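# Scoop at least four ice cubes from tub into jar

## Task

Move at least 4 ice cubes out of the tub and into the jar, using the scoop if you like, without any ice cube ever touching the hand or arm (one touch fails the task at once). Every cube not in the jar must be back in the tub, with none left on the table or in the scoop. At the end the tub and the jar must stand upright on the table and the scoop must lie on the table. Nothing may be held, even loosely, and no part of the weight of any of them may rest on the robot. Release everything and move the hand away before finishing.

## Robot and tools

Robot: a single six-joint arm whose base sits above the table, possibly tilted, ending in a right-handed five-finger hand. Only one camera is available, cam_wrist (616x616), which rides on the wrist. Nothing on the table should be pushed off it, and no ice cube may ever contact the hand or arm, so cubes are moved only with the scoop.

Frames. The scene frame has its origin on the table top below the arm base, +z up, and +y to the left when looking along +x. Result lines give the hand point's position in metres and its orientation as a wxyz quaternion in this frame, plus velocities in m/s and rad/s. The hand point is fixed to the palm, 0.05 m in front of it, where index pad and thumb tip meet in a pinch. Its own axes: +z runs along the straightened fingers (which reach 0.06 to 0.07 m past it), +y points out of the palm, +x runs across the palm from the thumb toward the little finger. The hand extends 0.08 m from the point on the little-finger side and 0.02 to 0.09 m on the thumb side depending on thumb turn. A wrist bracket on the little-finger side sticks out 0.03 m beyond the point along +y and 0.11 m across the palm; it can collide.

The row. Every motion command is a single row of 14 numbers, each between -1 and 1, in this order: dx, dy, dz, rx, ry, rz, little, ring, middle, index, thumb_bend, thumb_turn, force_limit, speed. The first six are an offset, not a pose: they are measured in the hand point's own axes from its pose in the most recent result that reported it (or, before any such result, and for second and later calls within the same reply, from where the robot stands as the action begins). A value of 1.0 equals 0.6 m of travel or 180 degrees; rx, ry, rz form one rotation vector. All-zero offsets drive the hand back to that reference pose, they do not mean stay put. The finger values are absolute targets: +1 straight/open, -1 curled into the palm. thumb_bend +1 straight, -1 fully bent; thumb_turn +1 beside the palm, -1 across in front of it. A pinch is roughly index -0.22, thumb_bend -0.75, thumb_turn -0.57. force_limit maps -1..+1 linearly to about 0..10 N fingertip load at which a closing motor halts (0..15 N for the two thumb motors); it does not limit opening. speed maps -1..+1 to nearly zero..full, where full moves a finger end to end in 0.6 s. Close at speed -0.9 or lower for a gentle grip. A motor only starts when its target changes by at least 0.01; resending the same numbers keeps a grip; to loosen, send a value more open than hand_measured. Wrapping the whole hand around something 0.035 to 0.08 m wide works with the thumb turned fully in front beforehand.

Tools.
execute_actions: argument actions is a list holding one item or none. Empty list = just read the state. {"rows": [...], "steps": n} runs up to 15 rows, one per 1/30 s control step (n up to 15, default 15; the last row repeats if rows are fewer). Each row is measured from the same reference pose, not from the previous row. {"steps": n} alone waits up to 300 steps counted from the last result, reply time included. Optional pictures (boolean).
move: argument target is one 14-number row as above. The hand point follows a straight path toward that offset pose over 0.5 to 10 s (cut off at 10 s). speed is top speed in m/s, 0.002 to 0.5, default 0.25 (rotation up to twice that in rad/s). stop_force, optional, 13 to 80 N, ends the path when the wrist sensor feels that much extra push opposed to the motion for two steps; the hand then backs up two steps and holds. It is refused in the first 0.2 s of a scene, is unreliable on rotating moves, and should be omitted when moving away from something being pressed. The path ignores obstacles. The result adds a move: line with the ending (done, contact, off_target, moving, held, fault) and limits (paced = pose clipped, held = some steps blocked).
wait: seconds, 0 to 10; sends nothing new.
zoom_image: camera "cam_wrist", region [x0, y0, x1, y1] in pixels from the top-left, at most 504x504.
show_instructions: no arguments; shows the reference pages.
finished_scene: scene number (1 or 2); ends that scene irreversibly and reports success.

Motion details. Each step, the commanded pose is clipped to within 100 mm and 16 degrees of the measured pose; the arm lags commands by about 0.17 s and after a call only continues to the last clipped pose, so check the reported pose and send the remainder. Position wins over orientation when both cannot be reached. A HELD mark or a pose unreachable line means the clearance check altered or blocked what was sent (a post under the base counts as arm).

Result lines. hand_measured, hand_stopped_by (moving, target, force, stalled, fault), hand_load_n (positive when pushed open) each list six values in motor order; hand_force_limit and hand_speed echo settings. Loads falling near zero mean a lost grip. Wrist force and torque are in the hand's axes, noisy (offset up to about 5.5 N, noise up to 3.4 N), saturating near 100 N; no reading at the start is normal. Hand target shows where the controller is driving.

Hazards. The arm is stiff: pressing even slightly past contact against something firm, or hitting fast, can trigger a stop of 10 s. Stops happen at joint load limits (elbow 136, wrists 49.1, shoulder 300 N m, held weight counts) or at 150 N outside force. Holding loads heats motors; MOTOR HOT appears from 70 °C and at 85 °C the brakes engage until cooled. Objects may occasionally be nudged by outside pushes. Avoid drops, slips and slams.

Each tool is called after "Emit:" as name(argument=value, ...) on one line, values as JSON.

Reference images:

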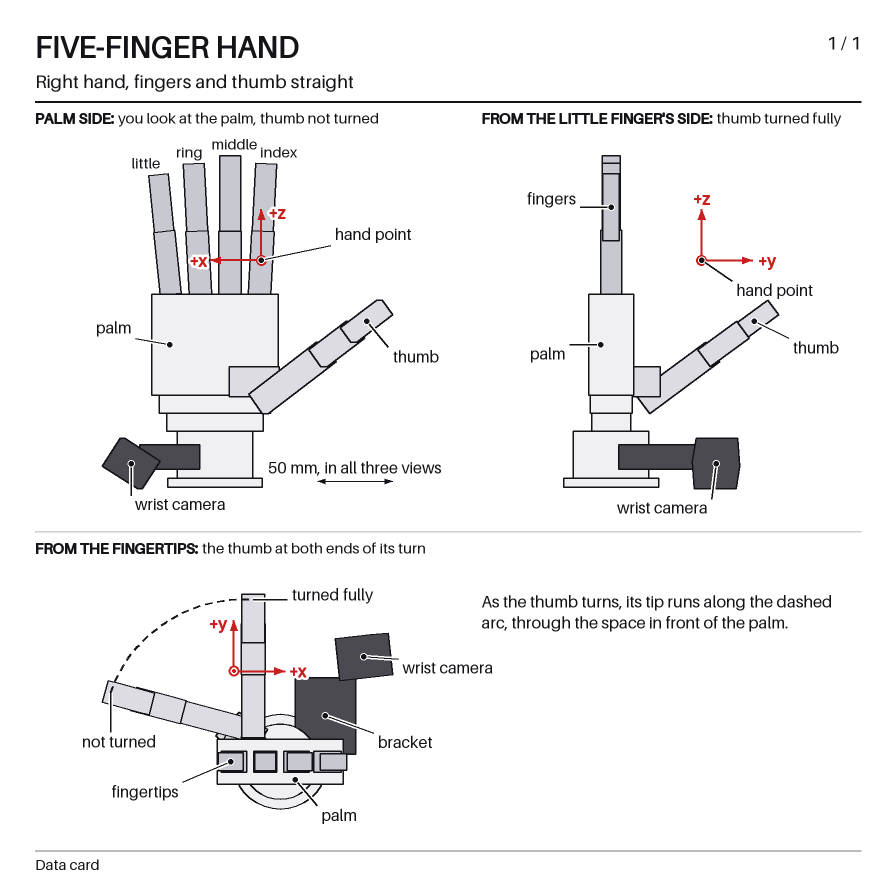

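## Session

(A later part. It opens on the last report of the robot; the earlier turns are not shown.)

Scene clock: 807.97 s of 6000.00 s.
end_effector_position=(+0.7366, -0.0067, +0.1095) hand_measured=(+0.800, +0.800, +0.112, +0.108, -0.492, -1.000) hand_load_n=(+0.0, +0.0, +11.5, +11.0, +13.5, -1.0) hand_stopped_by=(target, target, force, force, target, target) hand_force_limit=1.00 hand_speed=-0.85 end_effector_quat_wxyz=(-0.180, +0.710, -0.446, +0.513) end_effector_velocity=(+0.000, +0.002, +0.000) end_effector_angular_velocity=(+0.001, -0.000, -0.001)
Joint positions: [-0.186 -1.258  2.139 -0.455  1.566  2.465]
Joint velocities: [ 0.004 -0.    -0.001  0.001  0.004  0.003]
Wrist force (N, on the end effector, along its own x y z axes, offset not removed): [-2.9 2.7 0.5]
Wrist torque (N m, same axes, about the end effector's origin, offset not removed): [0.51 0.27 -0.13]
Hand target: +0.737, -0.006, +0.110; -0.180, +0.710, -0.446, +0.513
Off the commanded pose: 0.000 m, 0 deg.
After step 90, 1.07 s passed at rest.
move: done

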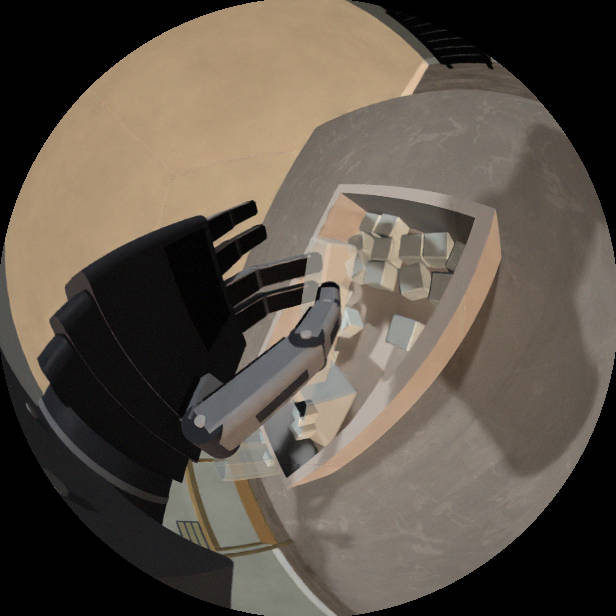

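Emit:
move(target=[-0.014,-0.008,-0.005,0,0,0,0.8,0.8,-1,-0.9,-0.5,-1,1,-0.85], speed=0.02)

Emit:
move(target=[0.009,0.027,0.0155,0,-0.033,0.058,0.8,0.8,-1,-0.9,-0.5,-1,1,-0.85], speed=0.03)

Emit:
zoom_image(camera="cam_wrist", region=[220,320,440,540])

Scene clock: 817.67 s of 6000.00 s.
end_effector_position=(+0.7355, +0.0032, +0.1094) hand_measured=(+0.800, +0.800, +0.112, +0.108, -0.492, -1.000) hand_load_n=(+0.0, +0.0, +11.5, +11.0, +13.5, -0.5) hand_stopped_by=(target, target, force, force, target, target) hand_force_limit=1.00 hand_speed=-0.85 end_effector_quat_wxyz=(-0.180, +0.710, -0.446, +0.513) end_effector_velocity=(-0.001, +0.002, -0.002) end_effector_angular_velocity=(+0.001, +0.002, -0.001)
Joint positions: [-0.167 -1.258  2.139 -0.455  1.583  2.473]
Joint velocities: [ 0.003  0.001  0.001 -0.     0.003  0.002]
Wrist force (N, on the end effector, along its own x y z axes, offset not removed): [-2.2 1.1 0.1]
Wrist torque (N m, same axes, about the end effector's origin, offset not removed): [0.36 0.14 -0.09]
Hand target: +0.735, +0.003, +0.109; -0.180, +0.710, -0.446, +0.513
Off the commanded pose: 0.000 m, 0 deg.
After step 90, 5.90 s passed at rest.
move: done

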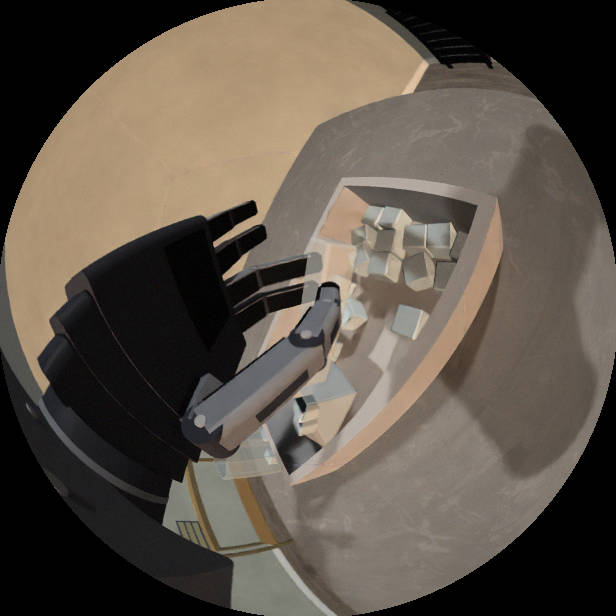

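Scene clock: 821.40 s of 6000.00 s.
end_effector_position=(+0.7369, -0.0118, +0.0972) hand_measured=(+0.800, +0.800, +0.112, +0.108, -0.492, -1.000) hand_load_n=(+0.0, +0.0, +11.5, +10.5, +13.0, -1.0) hand_stopped_by=(target, target, force, force, target, target) hand_force_limit=1.00 hand_speed=-0.85 end_effector_quat_wxyz=(-0.248, +0.693, -0.499, +0.458) end_effector_velocity=(+0.001, -0.001, -0.000) end_effector_angular_velocity=(+0.010, -0.001, +0.001)
Joint positions: [-0.263 -1.245  2.126 -0.394  1.411  2.607]
Joint velocities: [-0.005  0.002 -0.002  0.002 -0.009  0.006]
Wrist force (N, on the end effector, along its own x y z axes, offset not removed): [-4.0 1.0 -0.1]
Wrist torque (N m, same axes, about the end effector's origin, offset not removed): [0.16 0.36 -0.43]
Hand target: +0.737, -0.012, +0.097; -0.248, +0.693, -0.499, +0.458
Off the commanded pose: 0.000 m, 0 deg.
move: done

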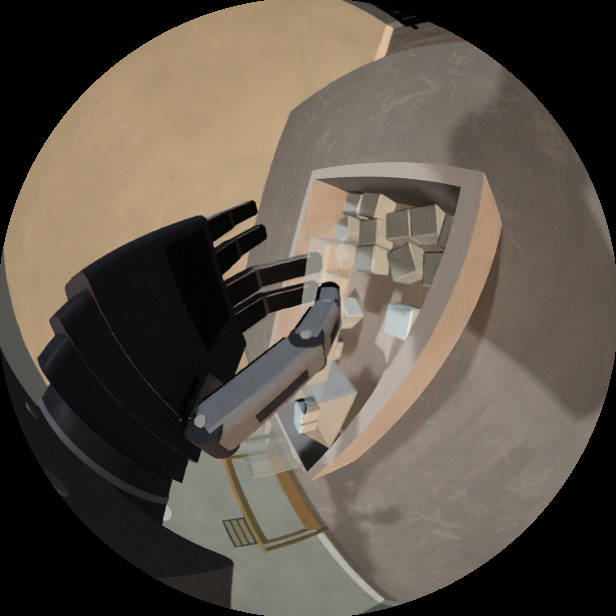

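Region (220, 320, 440, 540) of cam_wrist's 616x616 image, scaled by 2.291, with more detail than that image has.

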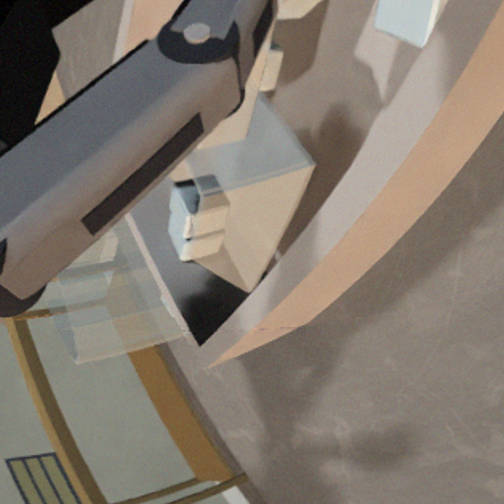

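Emit:
move(target=[0.017,0.006,0.004,0,-0.036,0.0625,0.8,0.8,-1,-0.9,-0.5,-1,1,-0.85], speed=0.03)

Emit:
move(target=[0.02,-0.01,-0.006,0,-0.028,0.048,0.8,0.8,-1,-0.9,-0.5,-1,1,-0.85], speed=0.03)

Emit:
zoom_image(camera="cam_wrist", region=[220,320,440,540])

Scene clock: 832.93 s of 6000.00 s.
end_effector_position=(+0.7382, -0.0228, +0.0971) hand_measured=(+0.800, +0.800, +0.112, +0.108, -0.492, -1.000) hand_load_n=(+0.0, +0.0, +12.0, +10.5, +13.0, -1.0) hand_stopped_by=(target, target, force, force, target, target) hand_force_limit=1.00 hand_speed=-0.85 end_effector_quat_wxyz=(-0.319, +0.665, -0.549, +0.392) end_effector_velocity=(-0.001, -0.000, -0.001) end_effector_angular_velocity=(+0.011, +0.003, +0.001)
Joint positions: [-0.358 -1.23   2.1   -0.318  1.229  2.741]
Joint velocities: [-0.004  0.002  0.     0.004 -0.009  0.005]
Wrist force (N, on the end effector, along its own x y z axes, offset not removed): [-4.6 2.1 1.9]
Wrist torque (N m, same axes, about the end effector's origin, offset not removed): [0.16 0.48 -0.42]
Hand target: +0.738, -0.023, +0.097; -0.319, +0.665, -0.550, +0.392
Off the commanded pose: 0.000 m, 0 deg.
After step 90, 4.53 s passed at rest.
move: done

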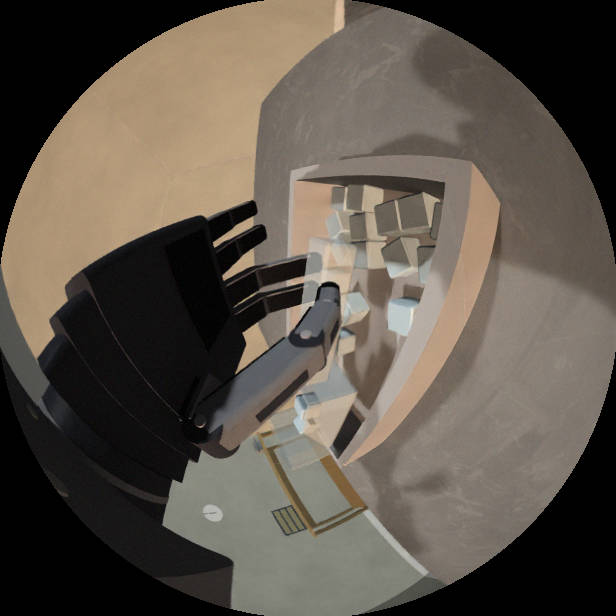

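Scene clock: 836.07 s of 6000.00 s.
end_effector_position=(+0.7390, -0.0333, +0.1059) hand_measured=(+0.800, +0.800, +0.112, +0.108, -0.492, -1.000) hand_load_n=(+0.0, +0.0, +12.0, +10.5, +13.0, -1.0) hand_stopped_by=(target, target, force, force, target, target) hand_force_limit=1.00 hand_speed=-0.85 end_effector_quat_wxyz=(-0.371, +0.639, -0.583, +0.337) end_effector_velocity=(+0.001, -0.000, +0.001) end_effector_angular_velocity=(+0.010, -0.001, +0.001)
Joint positions: [-0.43  -1.217  2.071 -0.252  1.087  2.834]
Joint velocities: [-0.004  0.001 -0.002  0.003 -0.009  0.005]
Wrist force (N, on the end effector, along its own x y z axes, offset not removed): [-2.2 0.8 3.0]
Wrist torque (N m, same axes, about the end effector's origin, offset not removed): [-0.08 0.09 -0.25]
Hand target: +0.739, -0.033, +0.106; -0.371, +0.639, -0.583, +0.337
Off the commanded pose: 0.000 m, 0 deg.
move: done

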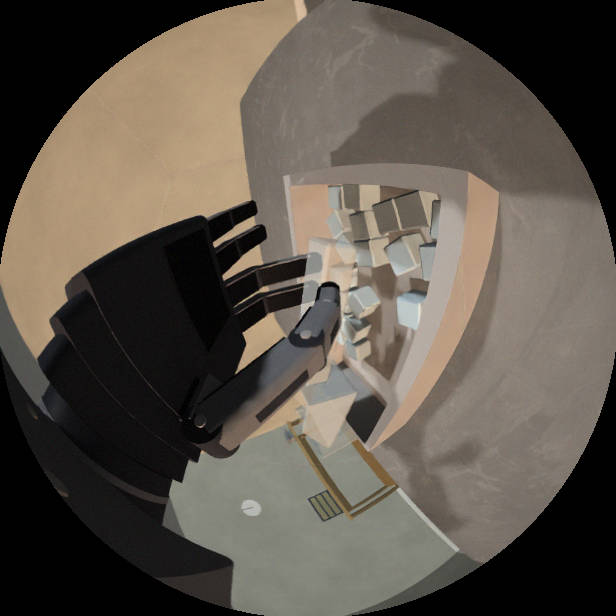

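Region (220, 320, 440, 540) of cam_wrist's 616x616 image, scaled by 2.291, with more detail than that image has.

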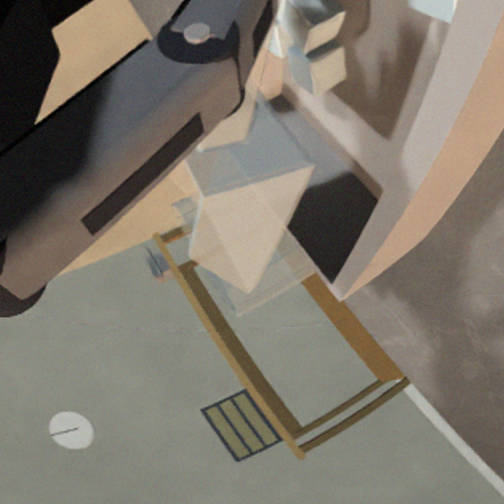

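Emit:
move(target=[0,-0.172,-0.1,0,0,0,0.8,0.8,-1,-0.9,-0.5,-1,1,-0.85], speed=0.08)

Emit:
move(target=[-0.185,0,0,0,0.036,-0.0625,0.8,0.8,-1,-0.9,-0.5,-1,1,-0.85], speed=0.04)

Emit:
zoom_image(camera="cam_wrist", region=[220,320,440,540])

Scene clock: 847.13 s of 6000.00 s.
end_effector_position=(+0.7382, -0.0335, +0.2251) hand_measured=(+0.800, +0.800, +0.112, +0.108, -0.492, -1.000) hand_load_n=(+0.0, +0.0, +12.0, +10.5, +13.0, -1.0) hand_stopped_by=(target, target, force, force, target, target) hand_force_limit=1.00 hand_speed=-0.85 end_effector_quat_wxyz=(-0.371, +0.639, -0.583, +0.337) end_effector_velocity=(+0.000, -0.001, +0.002) end_effector_angular_velocity=(+0.000, +0.001, -0.001)
Joint positions: [-0.43  -1.364  1.994 -0.028  1.086  2.834]
Joint velocities: [-0.001 -0.002 -0.002  0.005 -0.    -0.   ]
Wrist force (N, on the end effector, along its own x y z axes, offset not removed): [-3.5 2.5 1.3]
Wrist torque (N m, same axes, about the end effector's origin, offset not removed): [0.34 0.28 -0.28]
Hand target: +0.738, -0.034, +0.225; -0.371, +0.639, -0.583, +0.337
Off the commanded pose: 0.000 m, 0 deg.
After step 90, 6.13 s passed at rest.
move: done

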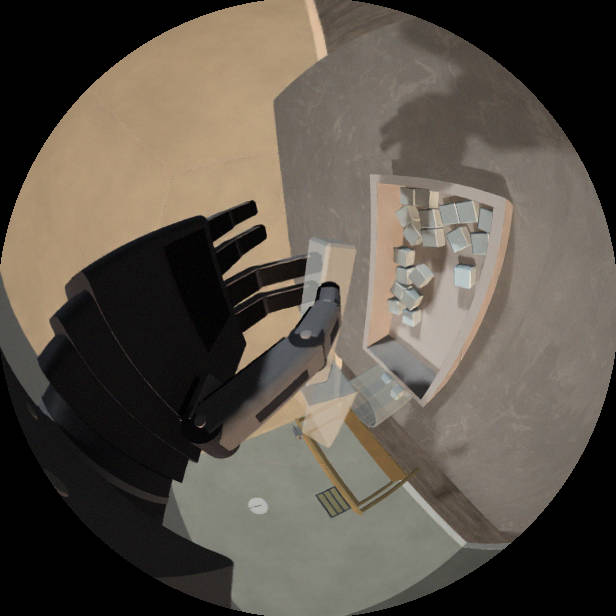

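Scene clock: 850.33 s of 6000.00 s.
end_effector_position=(+0.7278, +0.0769, +0.2255) hand_measured=(+0.800, +0.800, +0.112, +0.108, -0.492, -1.000) hand_load_n=(+0.0, +0.0, +12.0, +10.5, +13.0, -1.0) hand_stopped_by=(target, target, force, force, target, target) hand_force_limit=1.00 hand_speed=-0.85 end_effector_quat_wxyz=(-0.303, +0.673, -0.538, +0.408) end_effector_velocity=(+0.001, +0.002, -0.000) end_effector_angular_velocity=(-0.003, -0.001, -0.000)
Joint positions: [-0.158 -1.41   2.034 -0.107  1.425  2.802]
Joint velocities: [ 0.005  0.001 -0.    -0.003  0.006  0.   ]
Wrist force (N, on the end effector, along its own x y z axes, offset not removed): [-2.9 0.7 -0.1]
Wrist torque (N m, same axes, about the end effector's origin, offset not removed): [0.18 0.26 -0.38]
Hand target: +0.728, +0.077, +0.225; -0.303, +0.673, -0.538, +0.408
Off the commanded pose: 0.000 m, 0 deg.
move: done

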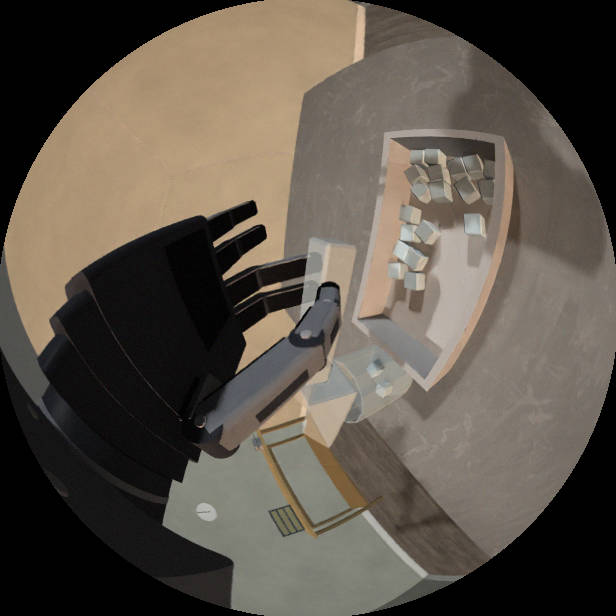

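Region (220, 320, 440, 540) of cam_wrist's 616x616 image, scaled by 2.291, with more detail than that image has.

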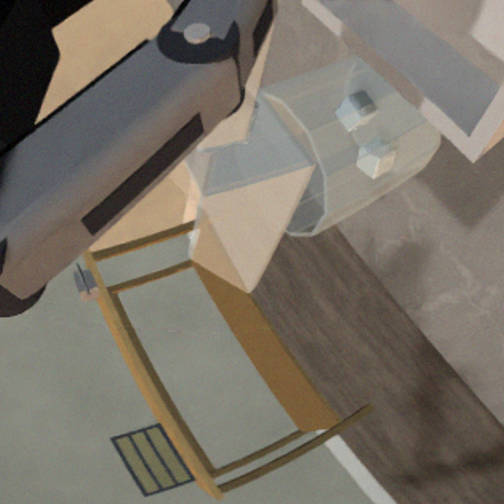

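Emit:
move(target=[-0.004,0.014,0.008,0,0.022,-0.038,0.8,0.8,-1,-0.9,-0.5,-1,1,-0.85], speed=0.03)

Emit:
zoom_image(camera="cam_wrist", region=[220,320,440,540])

Scene clock: 858.67 s of 6000.00 s.
end_effector_position=(+0.7278, +0.0771, +0.2156) hand_measured=(+0.800, +0.800, +0.112, +0.108, -0.492, -1.000) hand_load_n=(+0.0, +0.0, +12.0, +10.5, +13.0, -1.0) hand_stopped_by=(target, target, force, force, target, target) hand_force_limit=1.00 hand_speed=-0.85 end_effector_quat_wxyz=(-0.260, +0.689, -0.507, +0.448) end_effector_velocity=(-0.001, +0.000, -0.001) end_effector_angular_velocity=(-0.010, +0.001, +0.000)
Joint positions: [-0.108 -1.4    2.046 -0.158  1.532  2.71 ]
Joint velocities: [ 0.004  0.001  0.001 -0.002  0.008 -0.007]
Wrist force (N, on the end effector, along its own x y z axes, offset not removed): [-3.2 1.8 -0.1]
Wrist torque (N m, same axes, about the end effector's origin, offset not removed): [0.36 0.25 -0.40]
Hand target: +0.728, +0.077, +0.216; -0.259, +0.689, -0.507, +0.448
Off the commanded pose: 0.000 m, 0 deg.
After step 90, 2.80 s passed at rest.
move: done

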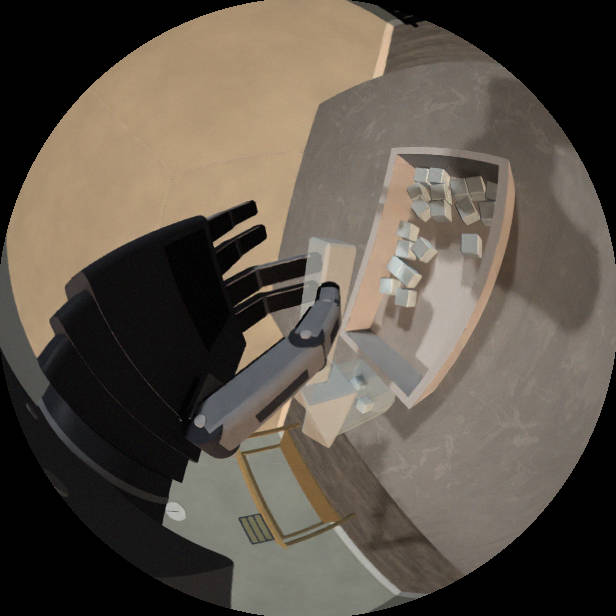

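Region (220, 320, 440, 540) of cam_wrist's 616x616 image, scaled by 2.291, with more detail than that image has.

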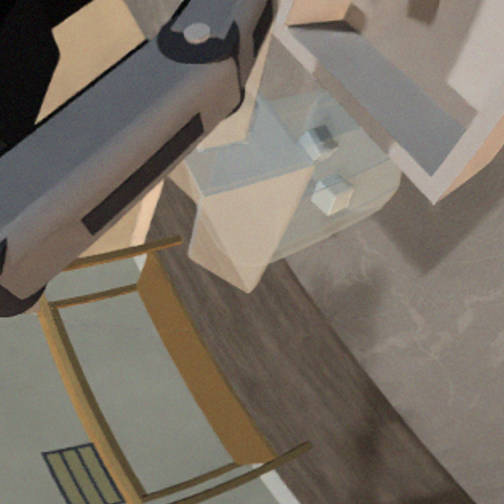

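Emit:
move(target=[0,-0.01,0.017,0,0.017,-0.029,0.8,0.8,-1,-0.9,-0.5,-1,1,-0.85], speed=0.02)

Emit:
zoom_image(camera="cam_wrist", region=[220,320,440,540])

Scene clock: 869.40 s of 6000.00 s.
end_effector_position=(+0.7395, +0.0782, +0.2157) hand_measured=(+0.800, +0.800, +0.112, +0.108, -0.492, -1.000) hand_load_n=(+0.0, +0.0, +11.5, +10.5, +13.0, -1.0) hand_stopped_by=(target, target, force, force, target, target) hand_force_limit=1.00 hand_speed=-0.85 end_effector_quat_wxyz=(-0.226, +0.699, -0.482, +0.477) end_effector_velocity=(+0.001, -0.001, -0.001) end_effector_angular_velocity=(-0.006, +0.000, -0.002)
Joint positions: [-0.066 -1.378  2.028 -0.185  1.616  2.639]
Joint velocities: [ 0.002  0.003 -0.001 -0.003  0.006 -0.004]
Wrist force (N, on the end effector, along its own x y z axes, offset not removed): [-3.6 1.9 2.4]
Wrist torque (N m, same axes, about the end effector's origin, offset not removed): [0.29 0.28 -0.32]
Hand target: +0.740, +0.078, +0.216; -0.226, +0.699, -0.482, +0.477
Off the commanded pose: 0.000 m, 0 deg.
After step 90, 4.90 s passed at rest.
move: done

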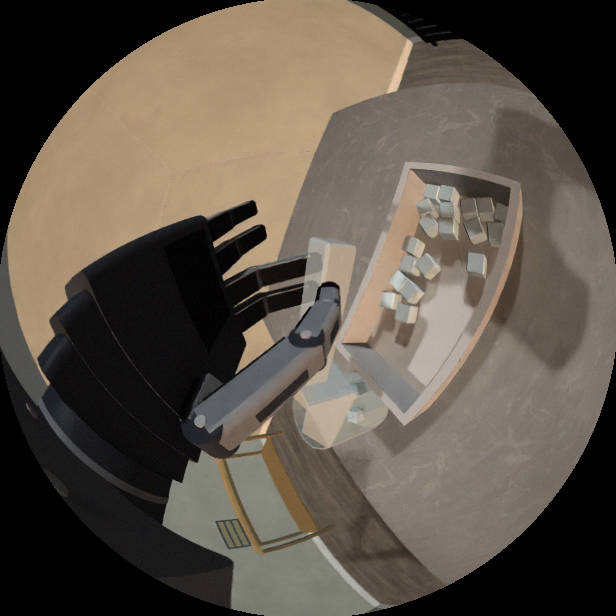

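Region (220, 320, 440, 540) of cam_wrist's 616x616 image, scaled by 2.291, with more detail than that image has.

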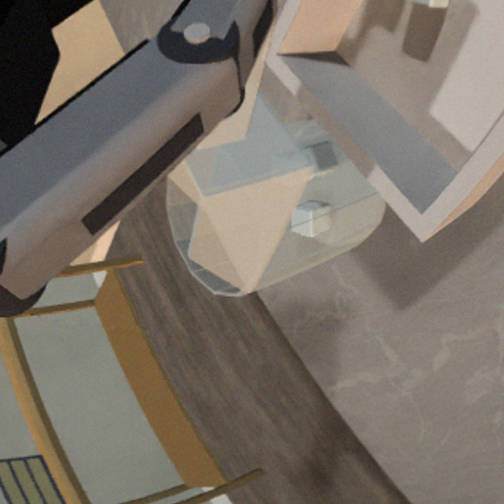

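Tilt more keeping lip in place.

Emit:
move(target=[0,-0.043,-0.025,0,0.028,-0.048,0.8,0.8,-1,-0.9,-0.5,-1,1,-0.85], speed=0.03)

Emit:
move(target=[0.07,-0.08,-0.046,0,0,0,0.8,0.8,-1,-0.9,-0.5,-1,1,-0.85], speed=0.08)

Emit:
zoom_image(camera="cam_wrist", region=[260,340,420,500])

Scene clock: 879.53 s of 6000.00 s.
end_effector_position=(+0.7380, +0.0915, +0.2423) hand_measured=(+0.800, +0.800, +0.112, +0.108, -0.492, -1.000) hand_load_n=(+0.0, +0.0, +11.5, +10.5, +13.0, -1.0) hand_stopped_by=(target, target, force, force, target, target) hand_force_limit=1.00 hand_speed=-0.85 end_effector_quat_wxyz=(-0.168, +0.712, -0.438, +0.523) end_effector_velocity=(+0.000, +0.001, +0.002) end_effector_angular_velocity=(-0.011, -0.003, -0.000)
Joint positions: [ 0.016 -1.392  2.009 -0.196  1.765  2.519]
Joint velocities: [ 0.005 -0.    -0.001 -0.004  0.009 -0.008]
Wrist force (N, on the end effector, along its own x y z axes, offset not removed): [-3.2 2.4 0.0]
Wrist torque (N m, same axes, about the end effector's origin, offset not removed): [0.45 0.25 -0.33]
Hand target: +0.738, +0.092, +0.242; -0.168, +0.712, -0.438, +0.523
Off the commanded pose: 0.000 m, 0 deg.
After step 90, 4.00 s passed at rest.
move: done

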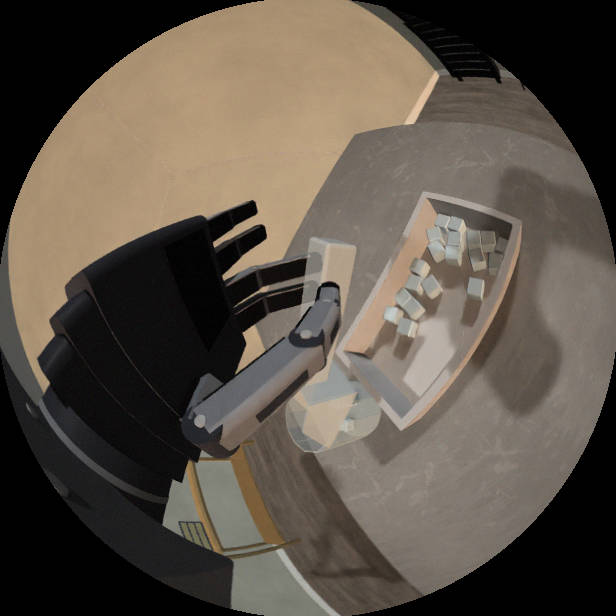

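Scene clock: 880.87 s of 6000.00 s.
end_effector_position=(+0.7378, +0.0908, +0.3116) hand_measured=(+0.800, +0.800, +0.112, +0.108, -0.492, -1.000) hand_load_n=(+0.0, +0.0, +11.5, +11.0, +13.0, -1.0) hand_stopped_by=(target, target, force, force, target, target) hand_force_limit=1.00 hand_speed=-0.85 end_effector_quat_wxyz=(-0.168, +0.712, -0.438, +0.523) end_effector_velocity=(-0.000, +0.000, +0.001) end_effector_angular_velocity=(-0.001, +0.001, +0.001)
Joint positions: [ 0.015 -1.457  1.943 -0.065  1.763  2.518]
Joint velocities: [ 0.    -0.001 -0.001  0.003 -0.    -0.001]
Wrist force (N, on the end effector, along its own x y z axes, offset not removed): [-3.6 1.6 -0.6]
Wrist torque (N m, same axes, about the end effector's origin, offset not removed): [0.28 0.28 -0.27]
Hand target: +0.738, +0.091, +0.312; -0.168, +0.712, -0.438, +0.523
Off the commanded pose: 0.000 m, 0 deg.
move: done

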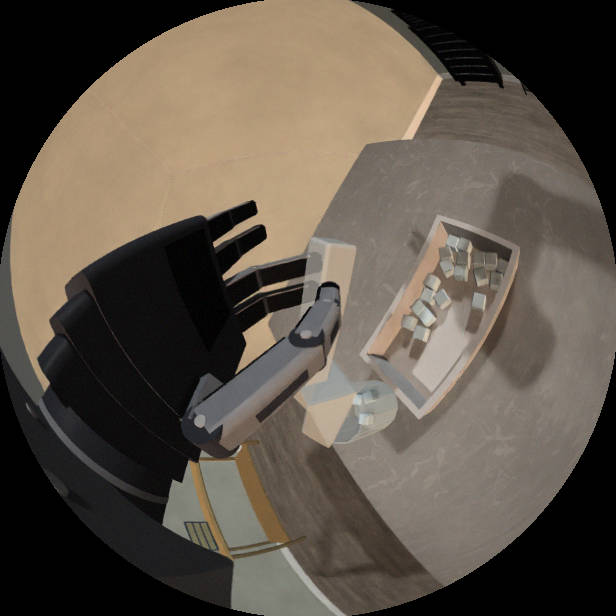

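Region (260, 340, 420, 500) of cam_wrist's 616x616 image, scaled by 3.150, with more detail than that image has.

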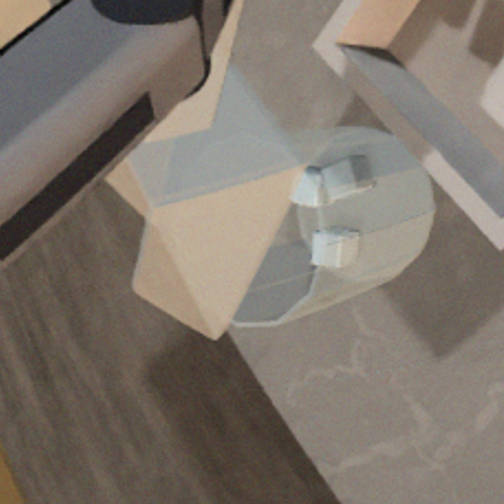

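Emit:
move(target=[-0.08,-0.095,0.042,0,-0.067,0.115,0.8,0.8,-1,-0.9,-0.5,-1,1,-0.85], speed=0.15)

Emit:
zoom_image(camera="cam_wrist", region=[350,260,510,420])

Scene clock: 887.70 s of 6000.00 s.
end_effector_position=(+0.7823, +0.1555, +0.3127) hand_measured=(+0.800, +0.800, +0.112, +0.108, -0.492, -1.000) hand_load_n=(+0.0, +0.0, +12.0, +10.5, +13.0, -1.0) hand_stopped_by=(target, target, force, force, target, target) hand_force_limit=1.00 hand_speed=-0.85 end_effector_quat_wxyz=(-0.304, +0.672, -0.538, +0.407) end_effector_velocity=(+0.000, +0.001, -0.001) end_effector_angular_velocity=(+0.012, +0.005, -0.000)
Joint positions: [-0.001 -1.38   1.82   0.071  1.561  2.881]
Joint velocities: [-0.001  0.003 -0.002  0.004 -0.007  0.01 ]
Wrist force (N, on the end effector, along its own x y z axes, offset not removed): [-4.1 0.1 -0.4]
Wrist torque (N m, same axes, about the end effector's origin, offset not removed): [0.09 0.42 -0.43]
Hand target: +0.782, +0.156, +0.313; -0.304, +0.672, -0.539, +0.407
Off the commanded pose: 0.000 m, 0 deg.
After step 90, 2.03 s passed at rest.
move: done

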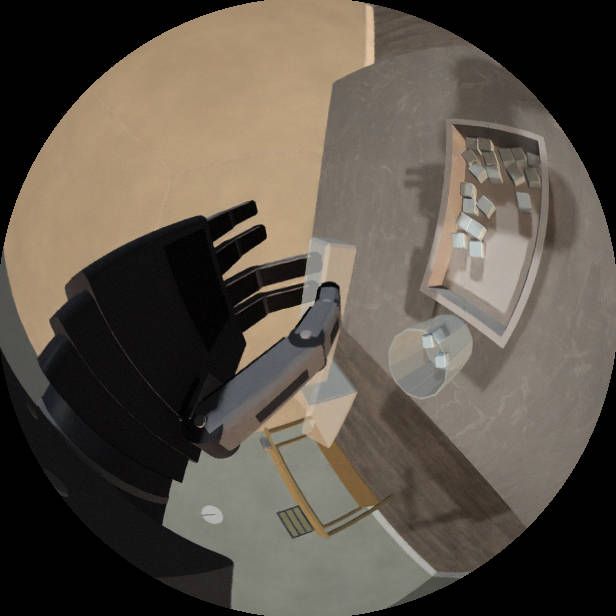

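Region (350, 260, 510, 420) of cam_wrist's 616x616 image, scaled by 3.150, with more detail than that image has.

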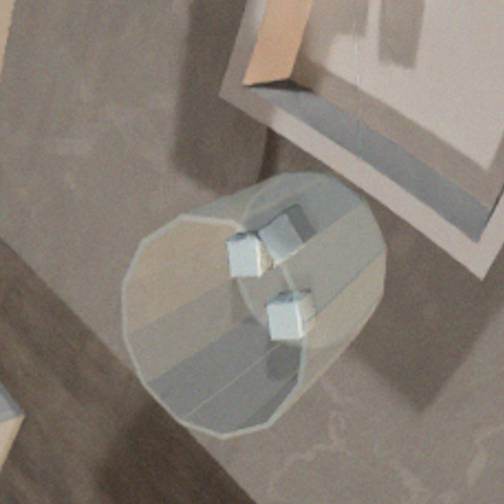

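Emit:
move(target=[-0.195,-0.09,0.065,0,-0.02,0.035,0.8,0.8,-1,-0.9,-0.5,-1,1,-0.85], speed=0.1)

Emit:
zoom_image(camera="cam_wrist", region=[400,180,600,380])

Scene clock: 897.03 s of 6000.00 s.
end_effector_position=(+0.8315, +0.2806, +0.3138) hand_measured=(+0.800, +0.800, +0.112, +0.108, -0.492, -1.000) hand_load_n=(+0.0, +0.0, +12.0, +10.5, +13.0, -1.0) hand_stopped_by=(target, target, force, force, target, target) hand_force_limit=1.00 hand_speed=-0.85 end_effector_quat_wxyz=(-0.342, +0.654, -0.565, +0.368) end_effector_velocity=(+0.002, +0.002, +0.001) end_effector_angular_velocity=(+0.002, -0.001, -0.000)
Joint positions: [ 0.161 -1.252  1.654  0.121  1.64   3.071]
Joint velocities: [ 0.003  0.003 -0.005  0.001  0.001  0.003]
Wrist force (N, on the end effector, along its own x y z axes, offset not removed): [-2.3 2.6 1.1]
Wrist torque (N m, same axes, about the end effector's origin, offset not removed): [0.35 0.15 -0.17]
Hand target: +0.832, +0.281, +0.314; -0.342, +0.654, -0.565, +0.368
Off the commanded pose: 0.000 m, 0 deg.
After step 90, 4.53 s passed at rest.
move: done

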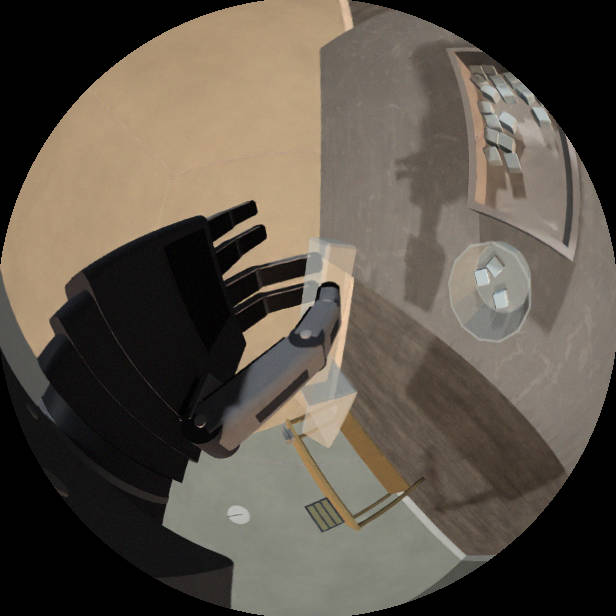

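Region (400, 180, 600, 380) of cam_wrist's 616x616 image, scaled by 2.520, with more detail than that image has.

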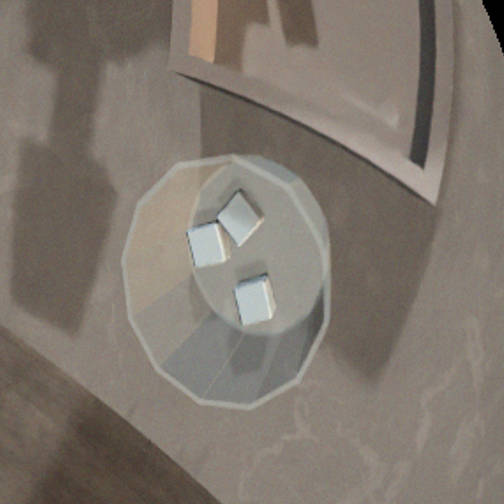

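Emit:
move(target=[0.307,0.243,-0.072,0,0.02,-0.035,0.8,0.8,-1,-0.9,-0.5,-1,1,-0.85], speed=0.1)

Emit:
move(target=[-0.002,0.008,0.005,0,0.039,-0.067,0.8,0.8,-1,-0.9,-0.5,-1,1,-0.85], speed=0.05)

Emit:
move(target=[-0.03,-0.115,-0.066,0,0.083,-0.144,0.8,0.8,-1,-0.9,-0.5,-1,1,-0.85], speed=0.04)

Emit:
zoom_image(camera="cam_wrist", region=[240,340,400,500])

Scene clock: 911.73 s of 6000.00 s.
end_effector_position=(+0.7400, +0.0779, +0.2267) hand_measured=(+0.800, +0.800, +0.112, +0.108, -0.492, -1.000) hand_load_n=(+0.0, +0.0, +12.0, +10.5, +13.0, -1.0) hand_stopped_by=(target, target, force, force, target, target) hand_force_limit=1.00 hand_speed=-0.85 end_effector_quat_wxyz=(-0.304, +0.673, -0.538, +0.407) end_effector_velocity=(-0.000, -0.002, +0.000) end_effector_angular_velocity=(-0.001, -0.000, -0.000)
Joint positions: [-0.151 -1.392  2.01  -0.101  1.43   2.806]
Joint velocities: [-0.004 -0.001  0.001 -0.    -0.003 -0.002]
Wrist force (N, on the end effector, along its own x y z axes, offset not removed): [-4.8 1.1 0.9]
Wrist torque (N m, same axes, about the end effector's origin, offset not removed): [0.15 0.44 -0.44]
Hand target: +0.740, +0.078, +0.227; -0.304, +0.673, -0.538, +0.407
Off the commanded pose: 0.000 m, 0 deg.
After step 90, 8.87 s passed at rest.
move: done

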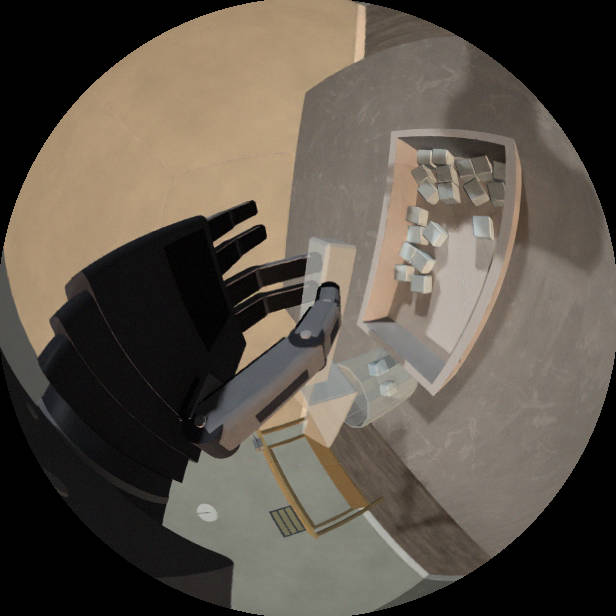

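Scene clock: 914.43 s of 6000.00 s.
end_effector_position=(+0.7402, +0.0779, +0.2210) hand_measured=(+0.800, +0.800, +0.112, +0.108, -0.492, -1.000) hand_load_n=(+0.0, +0.0, +11.5, +10.5, +13.0, -1.0) hand_stopped_by=(target, target, force, force, target, target) hand_force_limit=1.00 hand_speed=-0.85 end_effector_quat_wxyz=(-0.226, +0.699, -0.483, +0.477) end_effector_velocity=(+0.000, -0.000, +0.000) end_effector_angular_velocity=(-0.012, -0.000, -0.001)
Joint positions: [-0.067 -1.383  2.022 -0.174  1.615  2.639]
Joint velocities: [ 0.004  0.001 -0.    -0.003  0.01  -0.008]
Wrist force (N, on the end effector, along its own x y z axes, offset not removed): [-2.9 2.7 -0.2]
Wrist torque (N m, same axes, about the end effector's origin, offset not removed): [0.46 0.24 -0.28]
Hand target: +0.740, +0.078, +0.221; -0.226, +0.699, -0.482, +0.477
Off the commanded pose: 0.000 m, 0 deg.
move: done

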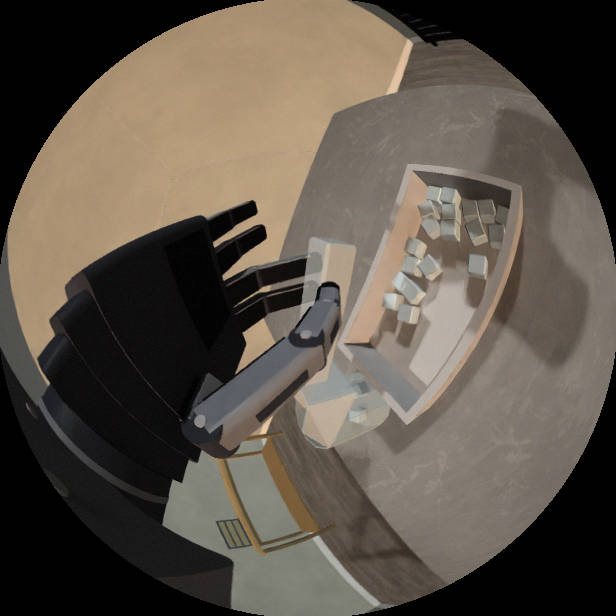

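Scene clock: 921.20 s of 6000.00 s.
end_effector_position=(+0.7353, +0.1294, +0.2840) hand_measured=(+0.800, +0.800, +0.112, +0.108, -0.492, -1.000) hand_load_n=(+0.0, +0.0, +11.5, +11.0, +13.0, -1.0) hand_stopped_by=(target, target, force, force, target, target) hand_force_limit=1.00 hand_speed=-0.85 end_effector_quat_wxyz=(-0.051, +0.722, -0.340, +0.601) end_effector_velocity=(-0.000, +0.001, +0.001) end_effector_angular_velocity=(-0.015, +0.001, +0.000)
Joint positions: [ 0.182 -1.378  1.976 -0.282  2.043  2.241]
Joint velocities: [ 0.006  0.002 -0.001 -0.004  0.01  -0.014]
Wrist force (N, on the end effector, along its own x y z axes, offset not removed): [-4.0 1.9 -0.1]
Wrist torque (N m, same axes, about the end effector's origin, offset not removed): [0.38 0.29 -0.34]
Hand target: +0.735, +0.129, +0.284; -0.050, +0.722, -0.339, +0.601
Off the commanded pose: 0.000 m, 0 deg.
move: done

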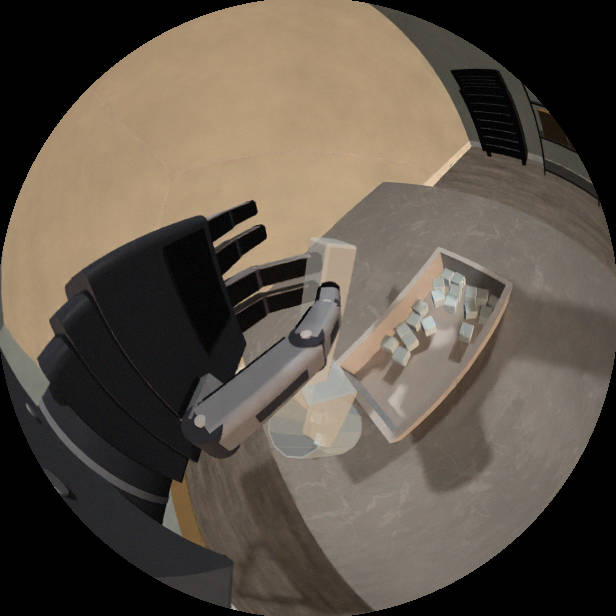

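Region (240, 340, 400, 500) of cam_wrist's 616x616 image, scaled by 3.150, with more detail than that image has.

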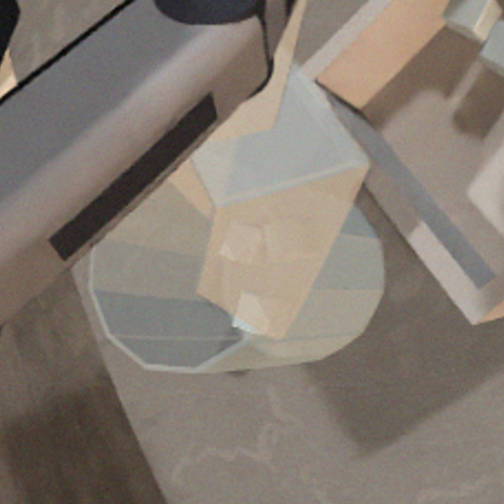

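Emit:
move(target=[0.073,0.097,0.056,0,-0.033,0.058,0.8,0.8,-1,-0.9,-0.5,-1,1,-0.85], speed=0.12)

Emit:
move(target=[0.011,0.269,0.117,0,0,0,0.8,0.8,-1,-0.9,-0.5,-1,1,-0.85], speed=0.1)

Emit:
zoom_image(camera="cam_wrist", region=[200,320,420,540])

Scene clock: 943.30 s of 6000.00 s.
end_effector_position=(+0.7428, +0.0497, +0.2833) hand_measured=(+0.800, +0.800, +0.112, +0.108, -0.492, -1.000) hand_load_n=(+0.0, +0.0, +11.5, +11.0, +13.0, -1.0) hand_stopped_by=(target, target, force, force, target, target) hand_force_limit=1.00 hand_speed=-0.85 end_effector_quat_wxyz=(-0.122, +0.718, -0.401, +0.556) end_effector_velocity=(+0.001, -0.003, +0.001) end_effector_angular_velocity=(+0.005, -0.002, +0.000)
Joint positions: [-0.022 -1.434  1.997 -0.189  1.783  2.376]
Joint velocities: [-0.007 -0.001 -0.001  0.001 -0.008  0.002]
Wrist force (N, on the end effector, along its own x y z axes, offset not removed): [-2.8 2.7 1.5]
Wrist torque (N m, same axes, about the end effector's origin, offset not removed): [0.34 0.14 -0.18]
Hand target: +0.743, +0.049, +0.283; -0.122, +0.718, -0.401, +0.556
Off the commanded pose: 0.000 m, 0 deg.
After step 90, 17.77 s passed at rest.
move: done

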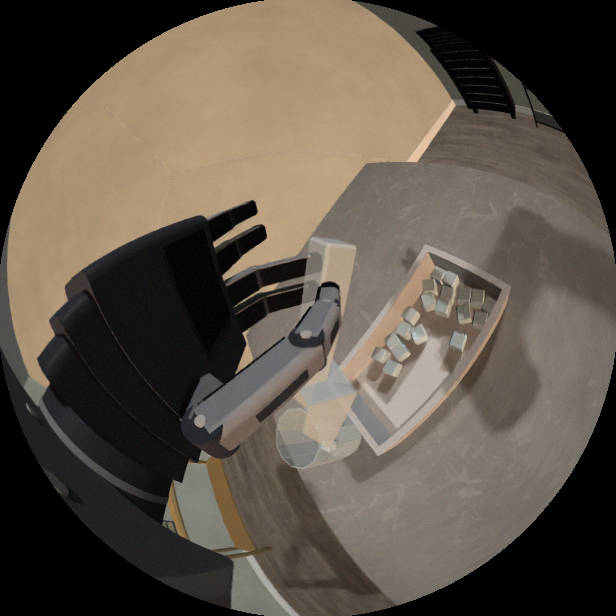

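Scene clock: 945.53 s of 6000.00 s.
end_effector_position=(+0.7353, -0.0788, +0.1632) hand_measured=(+0.800, +0.800, +0.112, +0.108, -0.492, -1.000) hand_load_n=(+0.0, +0.0, +11.5, +11.0, +13.0, -1.0) hand_stopped_by=(target, target, force, force, target, target) hand_force_limit=1.00 hand_speed=-0.85 end_effector_quat_wxyz=(-0.122, +0.718, -0.401, +0.556) end_effector_velocity=(-0.000, -0.002, -0.001) end_effector_angular_velocity=(+0.001, -0.001, -0.000)
Joint positions: [-0.273 -1.334  2.142 -0.443  1.548  2.285]
Joint velocities: [-0.003  0.002  0.002 -0.004 -0.004  0.   ]
Wrist force (N, on the end effector, along its own x y z axes, offset not removed): [-4.2 -0.2 -1.0]
Wrist torque (N m, same axes, about the end effector's origin, offset not removed): [0.03 0.48 -0.40]
Hand target: +0.735, -0.079, +0.163; -0.122, +0.718, -0.401, +0.556
Off the commanded pose: 0.000 m, 0 deg.
move: done

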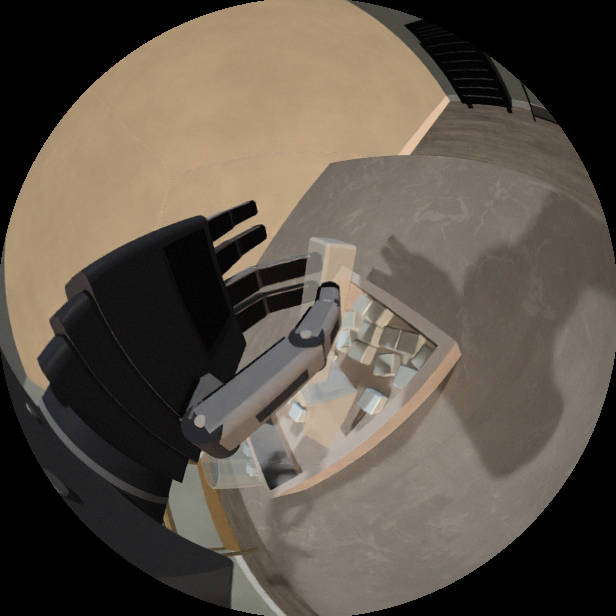

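Region (200, 320, 420, 540) of cam_wrist's 616x616 image, scaled by 2.291, with more detail than that image has.

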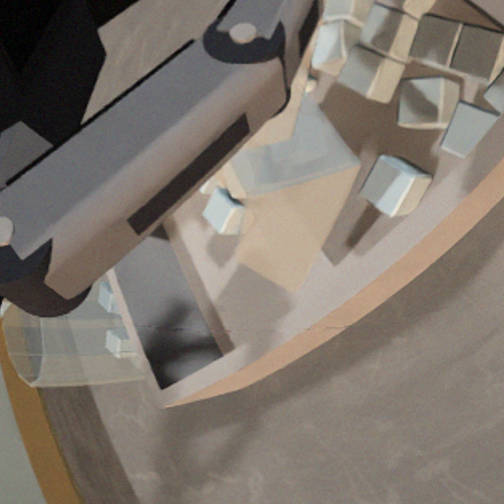

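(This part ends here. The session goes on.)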